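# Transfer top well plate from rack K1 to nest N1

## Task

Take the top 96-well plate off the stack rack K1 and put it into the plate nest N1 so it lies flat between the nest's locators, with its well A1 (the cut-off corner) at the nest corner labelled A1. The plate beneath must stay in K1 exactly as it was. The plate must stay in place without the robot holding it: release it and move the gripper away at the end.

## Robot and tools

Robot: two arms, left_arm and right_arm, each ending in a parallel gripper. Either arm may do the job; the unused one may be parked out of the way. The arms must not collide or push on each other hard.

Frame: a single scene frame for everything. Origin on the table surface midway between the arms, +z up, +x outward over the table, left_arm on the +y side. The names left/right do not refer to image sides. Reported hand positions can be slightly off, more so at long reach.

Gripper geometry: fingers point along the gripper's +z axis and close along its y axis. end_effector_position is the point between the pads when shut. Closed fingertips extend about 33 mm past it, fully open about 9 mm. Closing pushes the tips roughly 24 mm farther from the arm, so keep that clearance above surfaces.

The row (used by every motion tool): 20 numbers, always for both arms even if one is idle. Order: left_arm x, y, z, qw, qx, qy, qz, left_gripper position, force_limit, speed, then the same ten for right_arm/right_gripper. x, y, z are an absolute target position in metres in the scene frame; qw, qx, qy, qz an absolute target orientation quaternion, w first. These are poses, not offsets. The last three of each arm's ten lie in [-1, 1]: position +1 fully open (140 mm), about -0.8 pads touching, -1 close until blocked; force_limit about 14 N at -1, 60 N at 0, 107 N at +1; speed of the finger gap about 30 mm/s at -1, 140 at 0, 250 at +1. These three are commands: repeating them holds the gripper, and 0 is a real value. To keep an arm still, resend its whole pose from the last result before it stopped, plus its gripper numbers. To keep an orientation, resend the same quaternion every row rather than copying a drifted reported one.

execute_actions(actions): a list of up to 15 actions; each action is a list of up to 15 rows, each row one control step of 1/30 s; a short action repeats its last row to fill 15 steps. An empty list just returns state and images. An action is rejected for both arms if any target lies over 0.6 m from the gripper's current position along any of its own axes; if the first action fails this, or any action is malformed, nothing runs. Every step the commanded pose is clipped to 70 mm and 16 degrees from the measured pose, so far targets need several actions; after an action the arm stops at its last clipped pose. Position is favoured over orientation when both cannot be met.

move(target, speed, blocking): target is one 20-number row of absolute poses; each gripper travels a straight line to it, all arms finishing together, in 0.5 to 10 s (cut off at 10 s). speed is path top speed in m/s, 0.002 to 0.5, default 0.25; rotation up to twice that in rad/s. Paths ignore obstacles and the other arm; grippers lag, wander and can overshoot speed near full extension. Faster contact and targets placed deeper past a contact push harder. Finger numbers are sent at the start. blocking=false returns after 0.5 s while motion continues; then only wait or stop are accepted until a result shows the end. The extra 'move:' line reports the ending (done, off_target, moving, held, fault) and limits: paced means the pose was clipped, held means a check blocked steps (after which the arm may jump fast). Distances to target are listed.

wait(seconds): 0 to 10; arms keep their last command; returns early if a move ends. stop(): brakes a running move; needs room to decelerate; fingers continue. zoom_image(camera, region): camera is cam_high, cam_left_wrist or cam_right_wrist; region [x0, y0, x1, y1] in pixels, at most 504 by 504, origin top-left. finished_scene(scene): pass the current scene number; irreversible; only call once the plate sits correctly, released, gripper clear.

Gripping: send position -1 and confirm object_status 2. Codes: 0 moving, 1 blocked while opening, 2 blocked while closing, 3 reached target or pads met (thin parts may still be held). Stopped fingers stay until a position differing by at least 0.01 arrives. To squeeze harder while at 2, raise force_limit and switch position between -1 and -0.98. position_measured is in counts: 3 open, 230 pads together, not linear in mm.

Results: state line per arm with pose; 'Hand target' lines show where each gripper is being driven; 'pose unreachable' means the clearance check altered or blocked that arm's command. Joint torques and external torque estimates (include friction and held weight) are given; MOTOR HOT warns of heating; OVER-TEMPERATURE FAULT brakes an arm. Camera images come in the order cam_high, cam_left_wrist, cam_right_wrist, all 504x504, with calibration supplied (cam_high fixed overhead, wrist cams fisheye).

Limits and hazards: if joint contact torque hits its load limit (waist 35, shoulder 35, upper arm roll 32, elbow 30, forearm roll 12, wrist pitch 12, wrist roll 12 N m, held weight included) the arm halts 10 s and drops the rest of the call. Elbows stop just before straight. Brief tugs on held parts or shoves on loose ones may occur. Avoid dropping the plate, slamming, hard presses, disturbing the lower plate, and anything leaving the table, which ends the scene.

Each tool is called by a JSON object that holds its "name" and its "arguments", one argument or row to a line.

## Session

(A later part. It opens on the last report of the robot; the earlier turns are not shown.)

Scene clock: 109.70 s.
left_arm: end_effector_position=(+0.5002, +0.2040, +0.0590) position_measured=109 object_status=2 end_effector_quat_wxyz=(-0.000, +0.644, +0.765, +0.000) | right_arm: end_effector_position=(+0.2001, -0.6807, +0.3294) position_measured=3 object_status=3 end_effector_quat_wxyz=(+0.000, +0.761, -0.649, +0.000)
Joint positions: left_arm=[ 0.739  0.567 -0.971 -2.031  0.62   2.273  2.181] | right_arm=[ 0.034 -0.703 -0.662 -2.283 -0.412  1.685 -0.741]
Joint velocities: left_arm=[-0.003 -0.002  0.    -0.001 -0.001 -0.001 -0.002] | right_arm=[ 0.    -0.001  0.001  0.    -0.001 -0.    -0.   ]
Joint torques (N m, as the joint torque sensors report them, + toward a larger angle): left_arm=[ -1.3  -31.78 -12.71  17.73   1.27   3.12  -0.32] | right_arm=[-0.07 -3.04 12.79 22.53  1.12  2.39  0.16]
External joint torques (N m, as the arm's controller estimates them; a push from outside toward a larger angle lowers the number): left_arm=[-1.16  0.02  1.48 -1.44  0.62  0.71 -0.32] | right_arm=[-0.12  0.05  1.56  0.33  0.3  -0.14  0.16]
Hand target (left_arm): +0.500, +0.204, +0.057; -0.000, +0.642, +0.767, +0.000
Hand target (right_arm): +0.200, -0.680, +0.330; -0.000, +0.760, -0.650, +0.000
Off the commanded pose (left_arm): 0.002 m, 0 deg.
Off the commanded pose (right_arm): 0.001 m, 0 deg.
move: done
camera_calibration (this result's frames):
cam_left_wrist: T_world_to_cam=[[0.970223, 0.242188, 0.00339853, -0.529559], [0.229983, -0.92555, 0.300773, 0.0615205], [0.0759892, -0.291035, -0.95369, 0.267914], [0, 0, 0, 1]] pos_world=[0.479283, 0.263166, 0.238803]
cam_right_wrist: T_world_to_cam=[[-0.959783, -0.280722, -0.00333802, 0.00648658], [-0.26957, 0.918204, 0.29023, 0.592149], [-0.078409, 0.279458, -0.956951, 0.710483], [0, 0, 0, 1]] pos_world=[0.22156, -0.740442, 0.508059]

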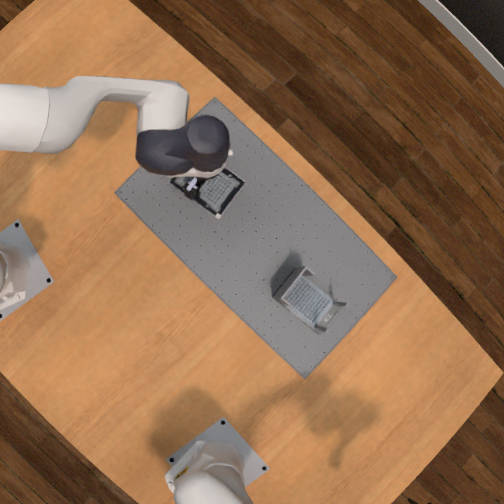

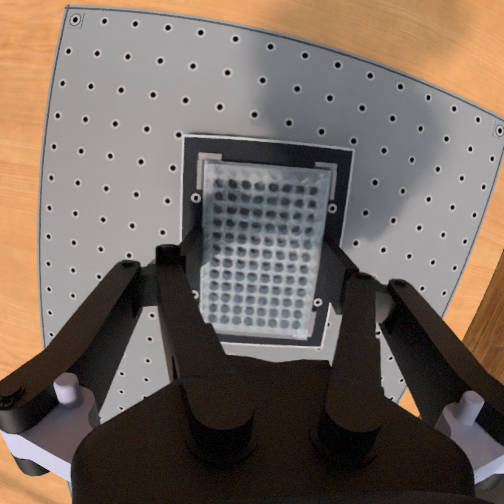

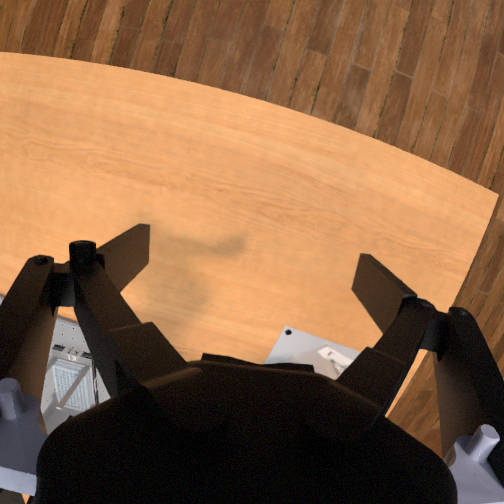

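{"name": "move", "arguments": {
  "target": [0.4993,0.2052,0.0595,0,0.642,0.7667,0,-1,0,-1,0.2,-0.68,0.33,0,0.76,-0.65,0,1,0,0],
  "speed": 0.01
}}

{"name": "move", "arguments": {
  "target": [0.4993,0.2052,0.053,0,0.642,0.7667,0,-1,0,-1,0.2,-0.68,0.33,0,0.76,-0.65,0,1,0,0],
  "speed": 0.01
}}

{"name": "zoom_image", "arguments": {
  "camera": "cam_left_wrist",
  "region": [180,130,360,230]
}}

{"name": "zoom_image", "arguments": {
  "camera": "cam_left_wrist",
  "region": [180,270,360,360]
}}

Scene clock: 115.63 s.
left_arm: end_effector_position=(+0.5002, +0.2043, +0.0596) position_measured=109 object_status=2 end_effector_quat_wxyz=(+0.001, +0.643, +0.765, +0.001) | right_arm: end_effector_position=(+0.2001, -0.6807, +0.3294) position_measured=3 object_status=3 end_effector_quat_wxyz=(+0.000, +0.761, -0.649, +0.000)
Joint positions: left_arm=[ 0.742  0.564 -0.972 -2.034  0.619  2.276  2.181] | right_arm=[ 0.034 -0.703 -0.662 -2.283 -0.412  1.685 -0.741]
Joint velocities: left_arm=[ 0.001 -0.001 -0.002 -0.002 -0.001  0.001  0.   ] | right_arm=[ 0.001  0.    -0.    -0.002 -0.001  0.001 -0.001]
Joint torques (N m, as the joint torque sensors report them, + toward a larger angle): left_arm=[  1.37 -34.19 -15.36  17.6    0.01   2.25  -0.04] | right_arm=[-0.01 -3.12 13.31 22.81  1.05  2.42  0.14]
External joint torques (N m, as the arm's controller estimates them; a push from outside toward a larger angle lowers the number): left_arm=[ 1.46 -2.54 -1.28 -1.59 -0.64 -0.16 -0.04] | right_arm=[-0.1  -0.13  2.11  0.75  0.23 -0.09  0.14]
Hand target (left_arm): +0.499, +0.205, +0.059; -0.000, +0.642, +0.767, +0.000
Hand target (right_arm): +0.200, -0.680, +0.330; -0.000, +0.760, -0.650, +0.000
Off the commanded pose (left_arm): 0.001 m, 0 deg.
Off the commanded pose (right_arm): 0.001 m, 0 deg.
move: done
camera_calibration (this result's frames):
cam_left_wrist: T_world_to_cam=[[0.969958, 0.243217, 0.00525429, -0.529819], [0.230312, -0.925018, 0.302157, 0.0612955], [0.0783501, -0.291869, -0.953244, 0.267541], [0, 0, 0, 1]] pos_world=[0.478823, 0.263648, 0.239295]
cam_right_wrist: T_world_to_cam=[[-0.959783, -0.280723, -0.0033371, 0.00648372], [-0.26957, 0.918202, 0.290235, 0.592143], [-0.0784114, 0.279462, -0.95695, 0.710486], [0, 0, 0, 1]] pos_world=[0.221557, -0.740441, 0.508061]

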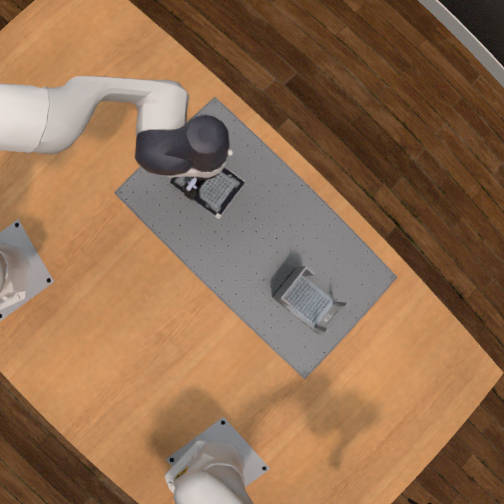

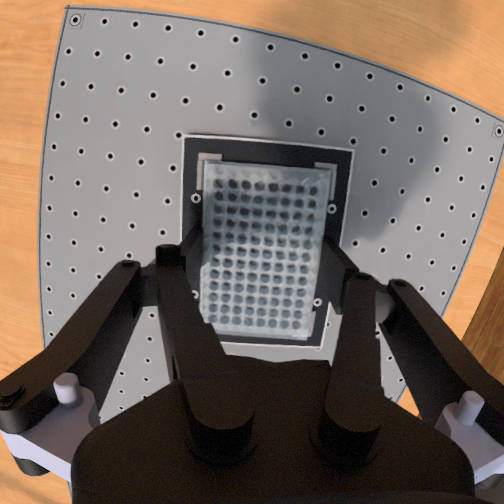

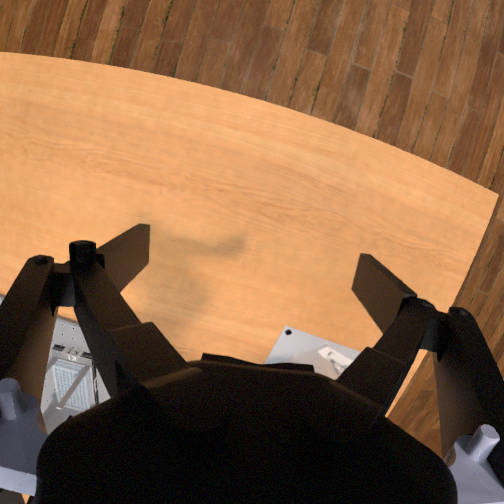

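Scene clock: 116.53 s.
left_arm: end_effector_position=(+0.5004, +0.2040, +0.0589) position_measured=109 object_status=2 end_effector_quat_wxyz=(+0.001, +0.644, +0.765, +0.002) | right_arm: end_effector_position=(+0.2001, -0.6807, +0.3294) position_measured=3 object_status=3 end_effector_quat_wxyz=(+0.000, +0.761, -0.649, +0.000)
Joint positions: left_arm=[ 0.736  0.564 -0.968 -2.034  0.622  2.277  2.18 ] | right_arm=[ 0.034 -0.703 -0.662 -2.283 -0.412  1.685 -0.741]
Joint velocities: left_arm=[-0.003 -0.001  0.002  0.001 -0.    -0.    -0.001] | right_arm=[ 0.001  0.     0.001 -0.001 -0.002  0.     0.   ]
Joint torques (N m, as the joint torque sensors report them, + toward a larger angle): left_arm=[ -1.86 -28.15  -8.91  16.55   2.04   3.66  -0.31] | right_arm=[-0.49 -3.42 13.36 22.8   1.13  2.4   0.13]
External joint torques (N m, as the arm's controller estimates them; a push from outside toward a larger angle lowers the number): left_arm=[-1.95  3.64  5.02 -2.8   1.39  1.24 -0.31] | right_arm=[-0.56 -0.43  2.13  0.68  0.3  -0.12  0.13]
Hand target (left_arm): +0.499, +0.205, +0.053; -0.000, +0.642, +0.767, +0.000
Hand target (right_arm): +0.200, -0.680, +0.330; -0.000, +0.760, -0.650, +0.000
Off the commanded pose (left_arm): 0.006 m, 0 deg.
Off the commanded pose (right_arm): 0.001 m, 0 deg.
move: off_target (left_arm)
camera_calibration (this result's frames):
cam_left_wrist: T_world_to_cam=[[0.970474, 0.241093, 0.00738888, -0.529954], [0.227786, -0.926123, 0.300682, 0.0626681], [0.0793354, -0.290121, -0.953696, 0.265903], [0, 0, 0, 1]] pos_world=[0.478936, 0.262951, 0.238663]
cam_right_wrist: T_world_to_cam=[[-0.959783, -0.280723, -0.00333721, 0.00648378], [-0.269571, 0.918202, 0.290234, 0.592143], [-0.0784113, 0.279462, -0.95695, 0.710486], [0, 0, 0, 1]] pos_world=[0.221558, -0.740441, 0.508061]

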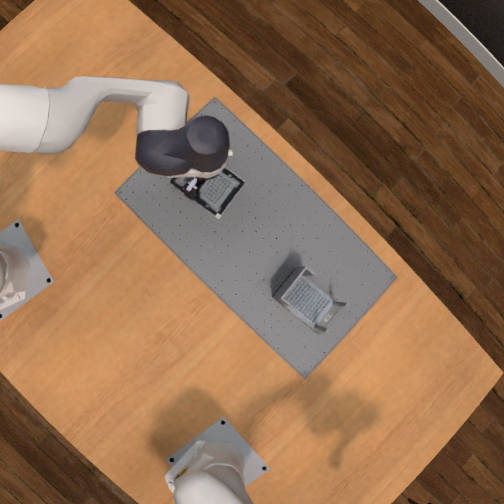

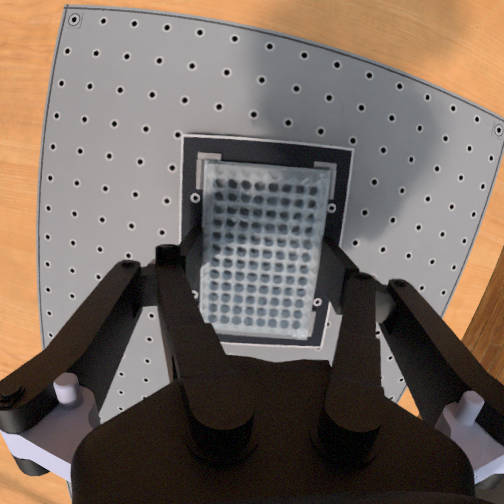

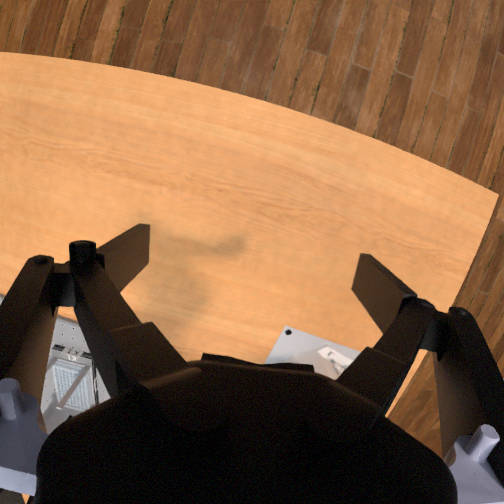

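Region (180, 130, 360, 230) of cam_left_wrist's 504x504 image, scaled by 2.800, with more detail than that image has.

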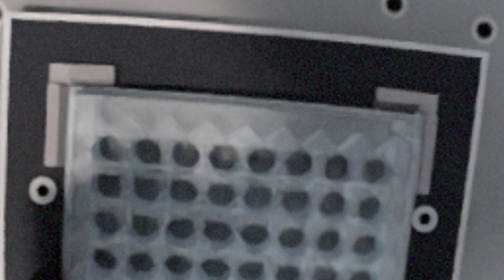

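Region (180, 270, 360, 360) of cam_left_wrist's 504x504 image, scaled by 2.800, with more detail than that image has.

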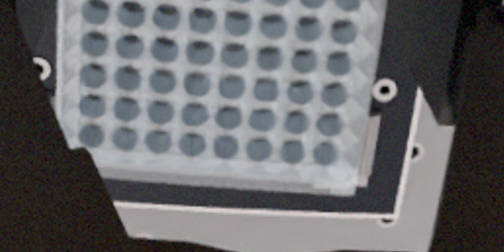

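{"name": "execute_actions", "arguments": {
  "actions": [
    [[0.4993,0.2052,0.063,0,0.64,0.7684,0,-1,0,-1,0.2,-0.68,0.33,0,0.76,-0.65,0,1,0,0]],
    [[0.4987,0.2058,0.063,0,0.64,0.7684,0,-1,0,-1,0.2,-0.68,0.33,0,0.76,-0.65,0,1,0,0]],
    [[0.4987,0.2058,0.059,0,0.64,0.7684,0,-1,0,-1,0.2,-0.68,0.33,0,0.76,-0.65,0,1,0,0]],
    [[0.4987,0.2058,0.055,0,0.64,0.7684,0,-1,0,-1,0.2,-0.68,0.33,0,0.76,-0.65,0,1,0,0]]
  ]
}}

{"name": "zoom_image", "arguments": {
  "camera": "cam_left_wrist",
  "region": [180,130,360,230]
}}

{"name": "zoom_image", "arguments": {
  "camera": "cam_left_wrist",
  "region": [180,270,360,360]
}}

Scene clock: 123.17 s.
left_arm: end_effector_position=(+0.5000, +0.2044, +0.0590) position_measured=109 object_status=2 end_effector_quat_wxyz=(+0.002, +0.642, +0.767, +0.001) | right_arm: end_effector_position=(+0.2001, -0.6807, +0.3294) position_measured=3 object_status=3 end_effector_quat_wxyz=(+0.000, +0.761, -0.649, +0.000)
Joint positions: left_arm=[ 0.737  0.559 -0.966 -2.038  0.615  2.283  2.18 ] | right_arm=[ 0.034 -0.703 -0.662 -2.283 -0.412  1.685 -0.741]
Joint velocities: left_arm=[-0.002 -0.001  0.002 -0.     0.     0.     0.002] | right_arm=[-0.001  0.     0.002  0.001  0.001  0.     0.   ]
Joint torques (N m, as the joint torque sensors report them, + toward a larger angle): left_arm=[ -2.36 -30.91 -10.51  17.17   1.47   2.92  -0.28] | right_arm=[-0.25 -3.45 12.73 22.29  1.1   2.37  0.15]
External joint torques (N m, as the arm's controller estimates them; a push from outside toward a larger angle lowers the number): left_arm=[-2.32  0.81  3.38 -2.13  0.82  0.49 -0.28] | right_arm=[-0.21 -0.31  1.56  0.04  0.28 -0.16  0.15]
External joint torques at the end of the 1st action: left_arm=[ 0.76 -3.18 -1.74 -1.12 -0.72 -0.37  0.04] | right_arm=[ 0.15 -0.09  1.87  0.45  0.34 -0.12  0.17]
External joint torques at the end of the 2nd action: left_arm=[ 0.94 -3.05 -1.8  -0.99 -0.76 -0.22  0.12] | right_arm=[-0.18 -0.36  1.54  0.58  0.3  -0.14  0.13]
External joint torques at the end of the 3rd action: left_arm=[-0.84 -0.82  0.91 -1.62  0.45  0.08 -0.12] | right_arm=[-0.28  0.01  1.85  0.43  0.32 -0.14  0.14]
Hand target (left_arm): +0.499, +0.206, +0.055; -0.000, +0.640, +0.768, +0.000
Hand target (right_arm): +0.200, -0.680, +0.330; -0.000, +0.760, -0.650, +0.000
Off the commanded pose (left_arm): 0.004 m, 0 deg.
Off the commanded pose (right_arm): 0.001 m, 0 deg.
camera_calibration (this result's frames):
cam_left_wrist: T_world_to_cam=[[0.969055, 0.246748, 0.00688713, -0.530006], [0.233114, -0.923973, 0.303204, 0.0598626], [0.0811785, -0.292216, -0.952901, 0.265635], [0, 0, 0, 1]] pos_world=[0.478087, 0.263712, 0.238623]
cam_right_wrist: T_world_to_cam=[[-0.959783, -0.280723, -0.00333717, 0.00648377], [-0.269571, 0.918202, 0.290235, 0.592143], [-0.0784113, 0.279462, -0.95695, 0.710486], [0, 0, 0, 1]] pos_world=[0.221557, -0.740441, 0.508061]

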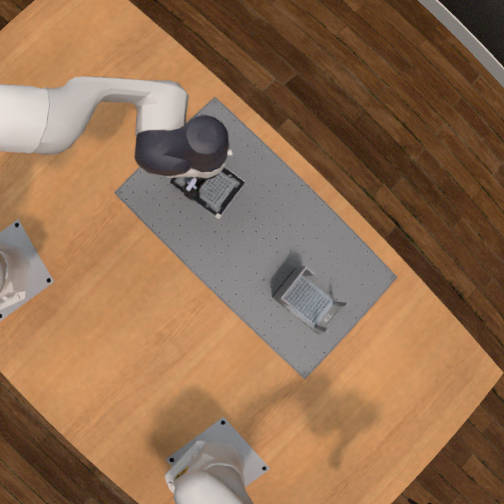

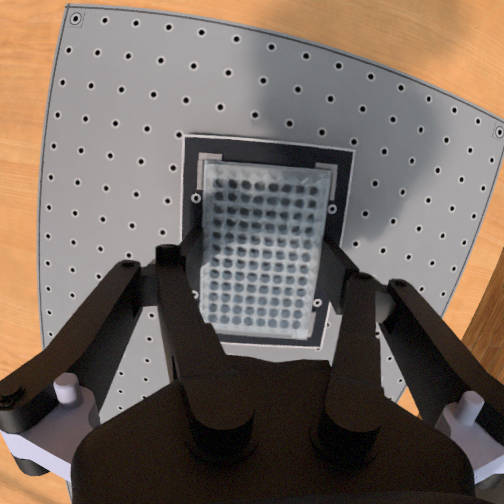

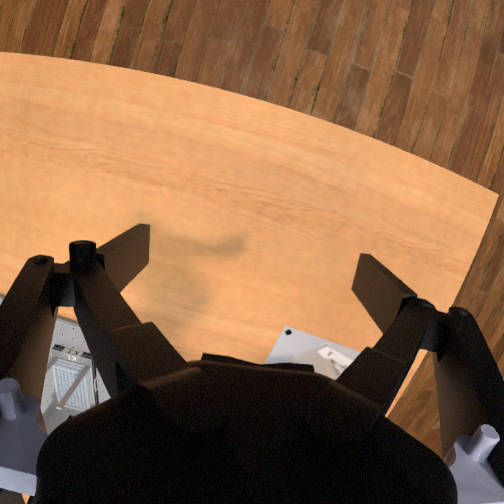

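Region (180, 130, 360, 230) of cam_left_wrist's 504x504 image, scaled by 2.800, with more detail than that image has.

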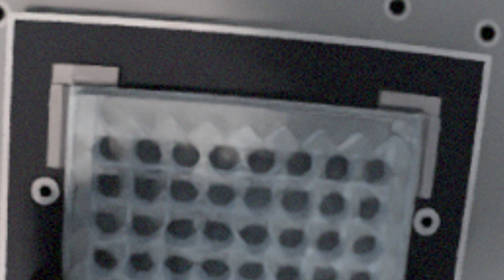

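Region (180, 270, 360, 360) of cam_left_wrist's 504x504 image, scaled by 2.800, with more detail than that image has.

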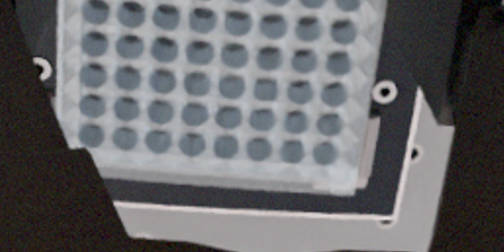

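{"name": "execute_actions", "arguments": {
  "actions": [
    [[0.5,0.2044,0.0585,0,0.642,0.767,0,0.5,0,-0.6,0.2,-0.68,0.33,0,0.76,-0.65,0,1,0,0]]
  ]
}}

{"name": "move", "arguments": {
  "target": [0.5,0.2044,0.12,0,0.642,0.767,0,1,0,0,0.2,-0.68,0.33,0,0.76,-0.65,0,1,0,0],
  "speed": 0.15
}}

{"name": "zoom_image", "arguments": {
  "camera": "cam_left_wrist",
  "region": [160,130,360,330]
}}

{"name": "move", "arguments": {
  "target": [0.52,0.38,0.2,0,0.642,0.767,0,1,0,0,0.2,-0.68,0.33,0,0.76,-0.65,0,1,0,0]
}}

{"name": "zoom_image", "arguments": {
  "camera": "cam_high",
  "region": [160,135,260,235]
}}

Scene clock: 131.00 s.
left_arm: end_effector_position=(+0.5003, +0.2042, +0.0590) position_measured=66 object_status=0 end_effector_quat_wxyz=(+0.001, +0.642, +0.767, +0.000) | right_arm: end_effector_position=(+0.2001, -0.6807, +0.3294) position_measured=3 object_status=3 end_effector_quat_wxyz=(+0.000, +0.761, -0.649, +0.000)
Joint positions: left_arm=[ 0.736  0.56  -0.965 -2.036  0.614  2.281  2.18 ] | right_arm=[ 0.034 -0.703 -0.662 -2.283 -0.412  1.684 -0.741]
Joint velocities: left_arm=[-0.     0.     0.    -0.001 -0.001  0.001 -0.   ] | right_arm=[ 0.001 -0.001 -0.     0.    -0.     0.001  0.   ]
Joint torques (N m, as the joint torque sensors report them, + toward a larger angle): left_arm=[ -1.02 -32.91 -13.92  19.41   0.5    1.92   0.1 ] | right_arm=[-0.23 -3.49 12.62 22.63  1.12  2.34  0.12]
External joint torques (N m, as the arm's controller estimates them; a push from outside toward a larger angle lowers the number): left_arm=[-1.06 -1.17 -0.08  0.15 -0.15 -0.5   0.1 ] | right_arm=[-0.25 -0.36  1.44  0.41  0.3  -0.19  0.12]
Hand target (left_arm): +0.500, +0.204, +0.059; +0.000, +0.642, +0.767, -0.000
Hand target (right_arm): +0.200, -0.680, +0.330; -0.000, +0.760, -0.650, +0.000
Off the commanded pose (left_arm): 0.001 m, 0 deg.
Off the commanded pose (right_arm): 0.001 m, 0 deg.
camera_calibration (this result's frames):
cam_left_wrist: T_world_to_cam=[[0.968913, 0.247334, 0.00574613, -0.530259], [0.234008, -0.923754, 0.303182, 0.0591447], [0.0802952, -0.292412, -0.952915, 0.266043], [0, 0, 0, 1]] pos_world=[0.478573, 0.263581, 0.238632]
cam_right_wrist: T_world_to_cam=[[-0.959783, -0.280724, -0.0033364, 0.00648106], [-0.269571, 0.918201, 0.290238, 0.592139], [-0.0784134, 0.279465, -0.956949, 0.710489], [0, 0, 0, 1]] pos_world=[0.221556, -0.740439, 0.508062]

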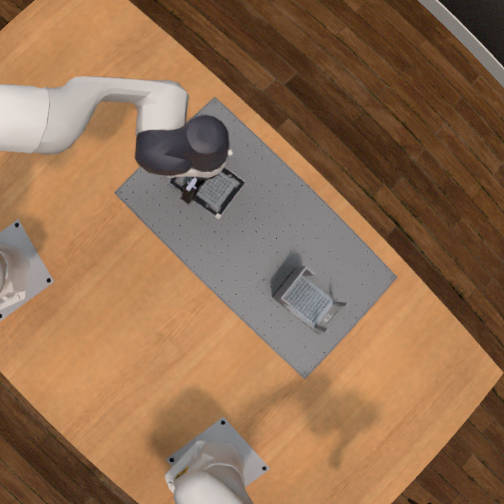

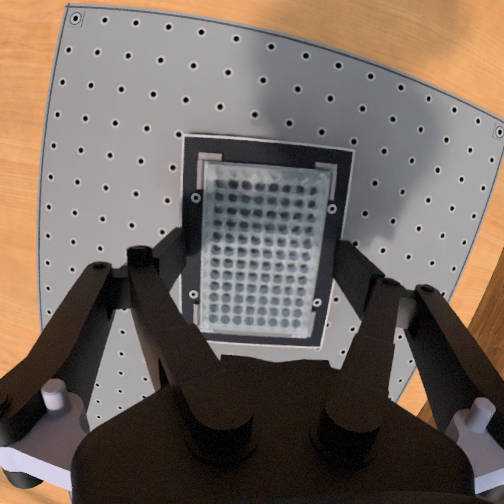

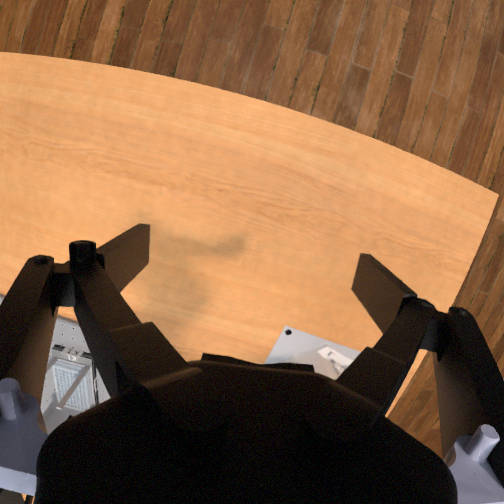

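Scene clock: 132.00 s.
left_arm: end_effector_position=(+0.5005, +0.2037, +0.1201) position_measured=3 object_status=3 end_effector_quat_wxyz=(+0.002, +0.639, +0.769, +0.001) | right_arm: end_effector_position=(+0.2001, -0.6807, +0.3294) position_measured=3 object_status=3 end_effector_quat_wxyz=(+0.000, +0.761, -0.649, +0.000)
Joint positions: left_arm=[ 0.832  0.47  -1.089 -2.01   0.512  2.179  2.233] | right_arm=[ 0.034 -0.703 -0.662 -2.283 -0.412  1.684 -0.741]
Joint velocities: left_arm=[ 0.003  0.005 -0.007 -0.    -0.001 -0.012  0.014] | right_arm=[-0.001 -0.001 -0.001 -0.001  0.    -0.001  0.001]
Joint torques (N m, as the joint torque sensors report them, + toward a larger angle): left_arm=[  1.28 -28.34 -14.71  20.91   0.19   1.94   0.43] | right_arm=[-0.34 -3.08 12.39 22.28  1.15  2.37  0.14]
External joint torques (N m, as the arm's controller estimates them; a push from outside toward a larger angle lowers the number): left_arm=[ 1.38 -0.68 -1.87  0.01 -0.52 -0.49  0.43] | right_arm=[-0.32  0.04  1.24  0.1   0.33 -0.15  0.14]
Hand target (left_arm): +0.499, +0.204, +0.120; +0.000, +0.642, +0.766, -0.001
Hand target (right_arm): +0.200, -0.680, +0.330; -0.000, +0.760, -0.650, +0.000
Off the commanded pose (left_arm): 0.001 m, 1 deg.
Off the commanded pose (right_arm): 0.001 m, 0 deg.
move: done
camera_calibration (this result's frames):
cam_left_wrist: T_world_to_cam=[[0.966898, 0.255061, 0.00716708, -0.53145], [0.240902, -0.92176, 0.303851, 0.0361331], [0.0841069, -0.292066, -0.952693, 0.322087], [0, 0, 0, 1]] pos_world=[0.478064, 0.262929, 0.29968]
cam_right_wrist: T_world_to_cam=[[-0.959783, -0.280724, -0.00333631, 0.00648056], [-0.269571, 0.918201, 0.290239, 0.592137], [-0.0784137, 0.279466, -0.956948, 0.71049], [0, 0, 0, 1]] pos_world=[0.221555, -0.740439, 0.508062]

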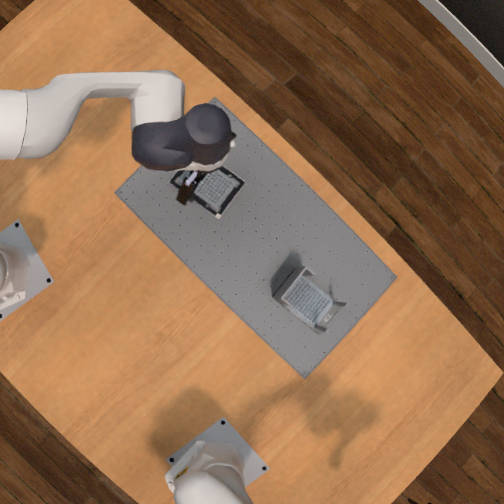

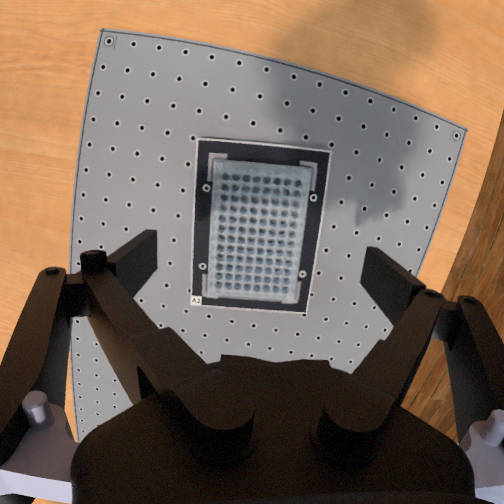

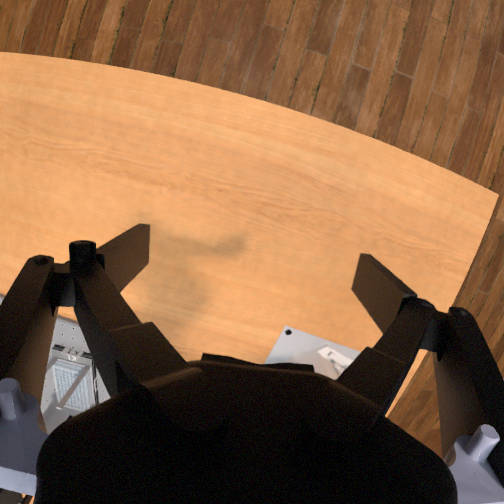

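Region (160, 130, 360, 330) of cam_left_wrist's 504x504 image, scaled by 2.520, with more detail than that image has.

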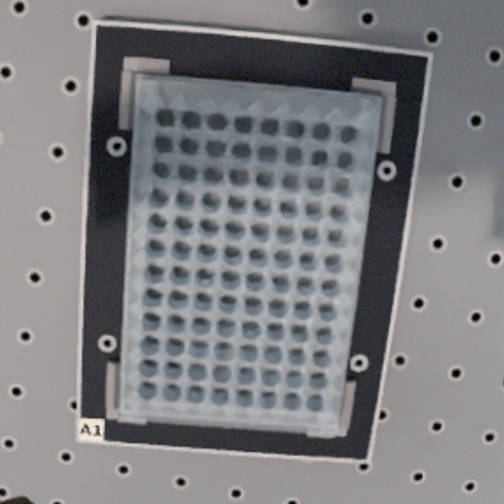

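Scene clock: 133.67 s.
left_arm: end_effector_position=(+0.5186, +0.3777, +0.2005) position_measured=3 object_status=3 end_effector_quat_wxyz=(+0.004, +0.637, +0.771, -0.002) | right_arm: end_effector_position=(+0.2001, -0.6807, +0.3294) position_measured=3 object_status=3 end_effector_quat_wxyz=(+0.000, +0.761, -0.649, +0.000)
Joint positions: left_arm=[ 1.428  0.346 -1.398 -2.013  0.379  2.049  2.607] | right_arm=[ 0.034 -0.703 -0.662 -2.283 -0.412  1.684 -0.741]
Joint velocities: left_arm=[ 0.003  0.005 -0.005 -0.     0.006 -0.003  0.023] | right_arm=[ 0.001  0.    -0.    -0.001  0.001 -0.    -0.001]
Joint torques (N m, as the joint torque sensors report them, + toward a larger angle): left_arm=[  0.51 -16.6  -12.8   21.01   1.39   2.07   0.43] | right_arm=[-0.06 -3.44 13.01 22.49  1.12  2.39  0.12]
External joint torques (N m, as the arm's controller estimates them; a push from outside toward a larger angle lowers the number): left_arm=[ 0.52 -0.39 -2.18 -1.49  0.61 -0.35  0.43] | right_arm=[-0.05 -0.34  1.86  0.31  0.29 -0.13  0.12]
Hand target (left_arm): +0.517, +0.378, +0.200; +0.002, +0.643, +0.766, -0.002
Hand target (right_arm): +0.200, -0.680, +0.330; -0.000, +0.760, -0.650, +0.000
Off the commanded pose (left_arm): 0.003 m, 1 deg.
Off the commanded pose (right_arm): 0.001 m, 0 deg.
move: done
camera_calibration (this result's frames):
cam_left_wrist: T_world_to_cam=[[0.965591, 0.260025, 0.00467336, -0.59459], [0.245875, -0.918604, 0.309373, 0.162865], [0.0847378, -0.297579, -0.950929, 0.44936], [0, 0, 0, 1]] pos_world=[0.496009, 0.437937, 0.379702]
cam_right_wrist: T_world_to_cam=[[-0.959783, -0.280725, -0.00333529, 0.00647947], [-0.269571, 0.9182, 0.290241, 0.592136], [-0.0784152, 0.279467, -0.956948, 0.710491], [0, 0, 0, 1]] pos_world=[0.221555, -0.740439, 0.508062]

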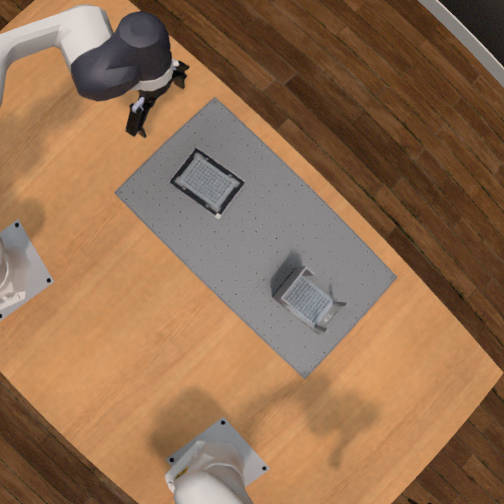

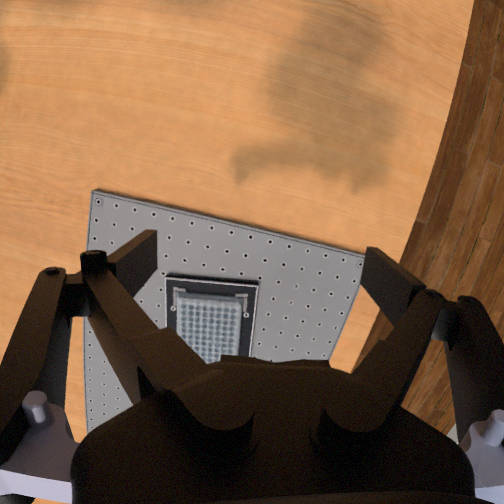

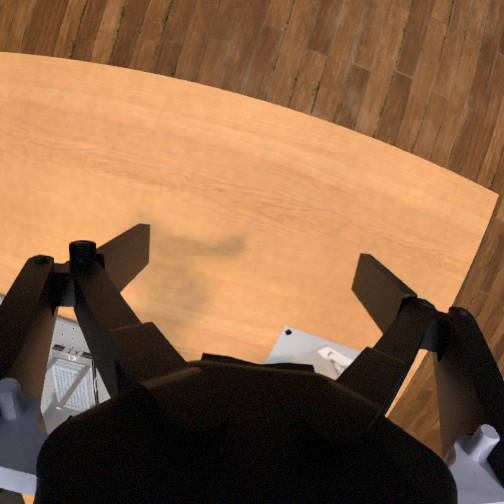

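Region (160, 135, 260, 235) of cam_high's 504x504 image, scaled by 5.040, with more detail than that image has.

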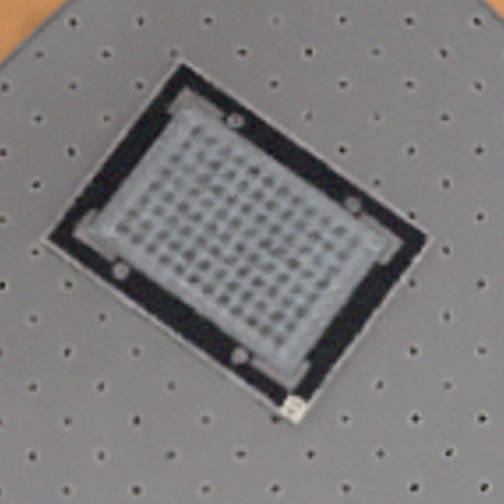

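{"name": "move", "arguments": {
  "target": [0.507,0.165,0.075,0,0.642,0.767,0,1,0,0,0.2,-0.68,0.33,0,0.76,-0.65,0,1,0,0]
}}

{"name": "zoom_image", "arguments": {
  "camera": "cam_left_wrist",
  "region": [190,80,350,150]
}}

{"name": "zoom_image", "arguments": {
  "camera": "cam_left_wrist",
  "region": [180,230,340,310]
}}

Scene clock: 150.80 s.
left_arm: end_effector_position=(+0.5094, +0.1680, +0.0748) position_measured=3 object_status=3 end_effector_quat_wxyz=(-0.004, +0.647, +0.762, +0.003) | right_arm: end_effector_position=(+0.2001, -0.6807, +0.3294) position_measured=3 object_status=3 end_effector_quat_wxyz=(+0.000, +0.761, -0.649, +0.000)
Joint positions: left_arm=[ 0.623  0.585 -0.936 -1.93   0.595  2.206  2.166] | right_arm=[ 0.034 -0.703 -0.662 -2.283 -0.412  1.684 -0.741]
Joint velocities: left_arm=[-0.001 -0.002  0.002 -0.001 -0.002  0.003 -0.03 ] | right_arm=[-0.    -0.001 -0.001  0.001 -0.001 -0.001 -0.001]
Joint torques (N m, as the joint torque sensors report them, + toward a larger angle): left_arm=[ -1.63 -37.73 -12.92  20.23  -0.08   2.67  -0.2 ] | right_arm=[-0.36 -3.11 13.05 23.28  1.2   2.44  0.16]
External joint torques (N m, as the arm's controller estimates them; a push from outside toward a larger angle lowers the number): left_arm=[-1.69 -3.47  1.22  0.38 -0.76  0.29 -0.2 ] | right_arm=[-0.31  0.09  1.89  0.99  0.38 -0.1   0.16]
Hand target (left_arm): +0.511, +0.167, +0.076; -0.002, +0.641, +0.768, +0.003
Hand target (right_arm): +0.200, -0.680, +0.330; -0.000, +0.760, -0.650, +0.000
Off the commanded pose (left_arm): 0.004 m, 1 deg.
Off the commanded pose (right_arm): 0.001 m, 0 deg.
move: off_target (left_arm)
camera_calibration (this result's frames):
cam_left_wrist: T_world_to_cam=[[0.97245, 0.233083, 0.0035636, -0.529426], [0.22182, -0.929941, 0.293267, 0.0268126], [0.0716697, -0.284398, -0.956024, 0.27304], [0, 0, 0, 1]] pos_world=[0.489324, 0.225987, 0.255056]
cam_right_wrist: T_world_to_cam=[[-0.959782, -0.280725, -0.00333365, 0.00647678], [-0.269571, 0.918199, 0.290245, 0.592131], [-0.0784181, 0.279471, -0.956947, 0.710493], [0, 0, 0, 1]] pos_world=[0.221553, -0.740438, 0.508063]

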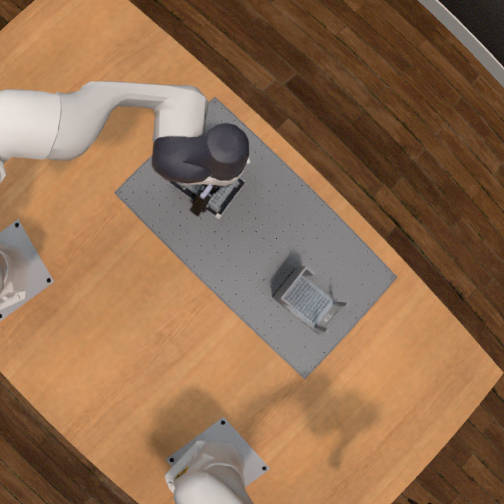

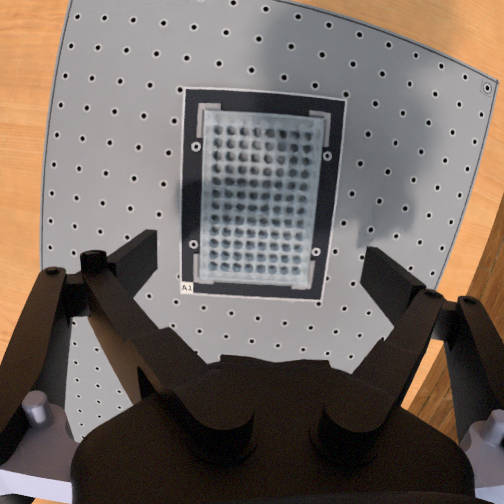

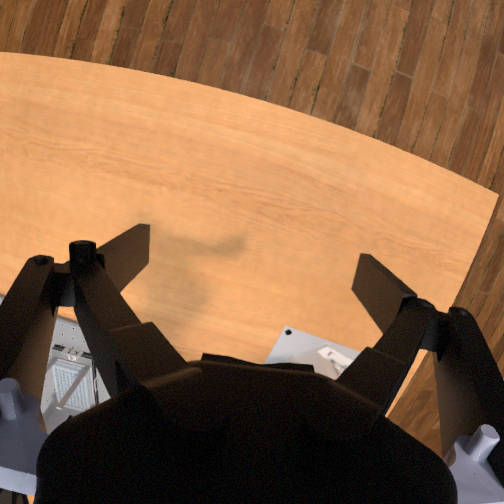

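Region (190, 80, 350, 150) of cam_left_wrist's 504x504 image, scaled by 3.150, with more detail than that image has; it fills the top 220 rows of this view, and the rest is white.

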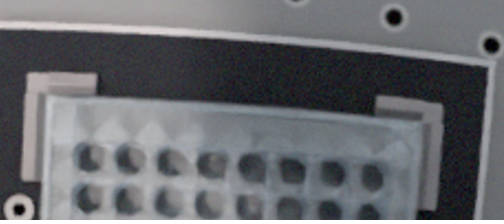

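Region (180, 230, 340, 310) of cam_left_wrist's 504x504 image, scaled by 3.150, with more detail than that image has.

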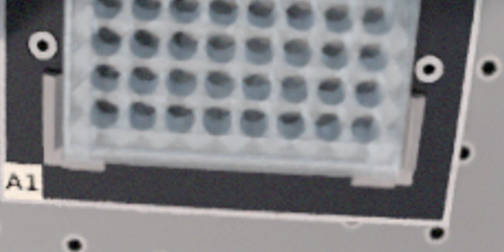

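{"name": "zoom_image", "arguments": {
  "camera": "cam_left_wrist",
  "region": [295,105,335,145]
}}

{"name": "zoom_image", "arguments": {
  "camera": "cam_left_wrist",
  "region": [190,252,230,292]
}}

{"name": "zoom_image", "arguments": {
  "camera": "cam_left_wrist",
  "region": [195,98,235,138]
}}

Region (295, 105, 335, 145) of cam_left_wrist's 504x504 image, scaled by 12.600, with more detail than that image has.

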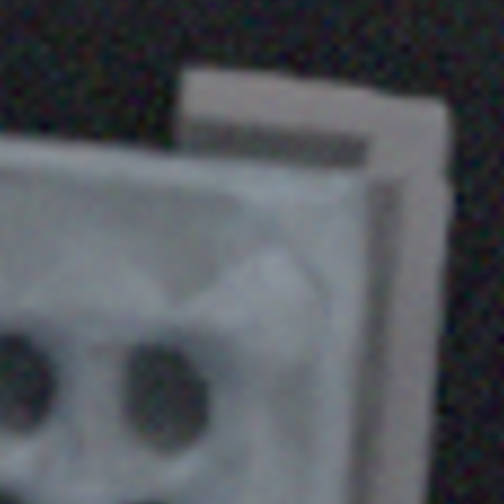

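Region (190, 252, 230, 292) of cam_left_wrist's 504x504 image, scaled by 12.600, with more detail than that image has.

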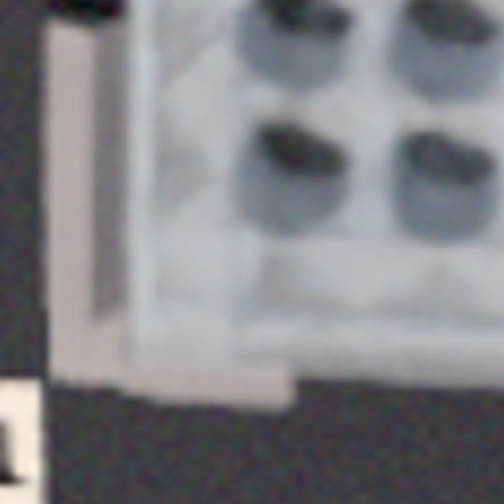

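Region (195, 98, 235, 138) of cam_left_wrist's 504x504 image, scaled by 12.600, with more detail than that image has.

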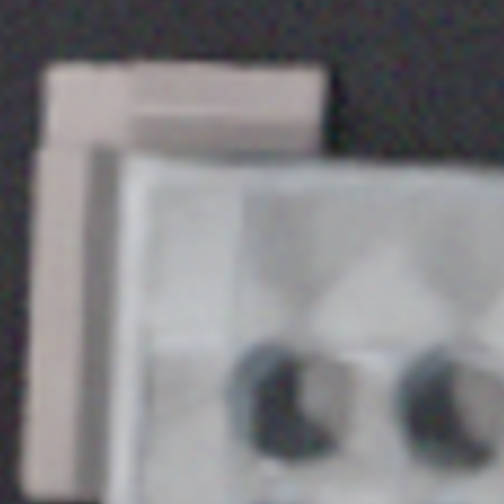

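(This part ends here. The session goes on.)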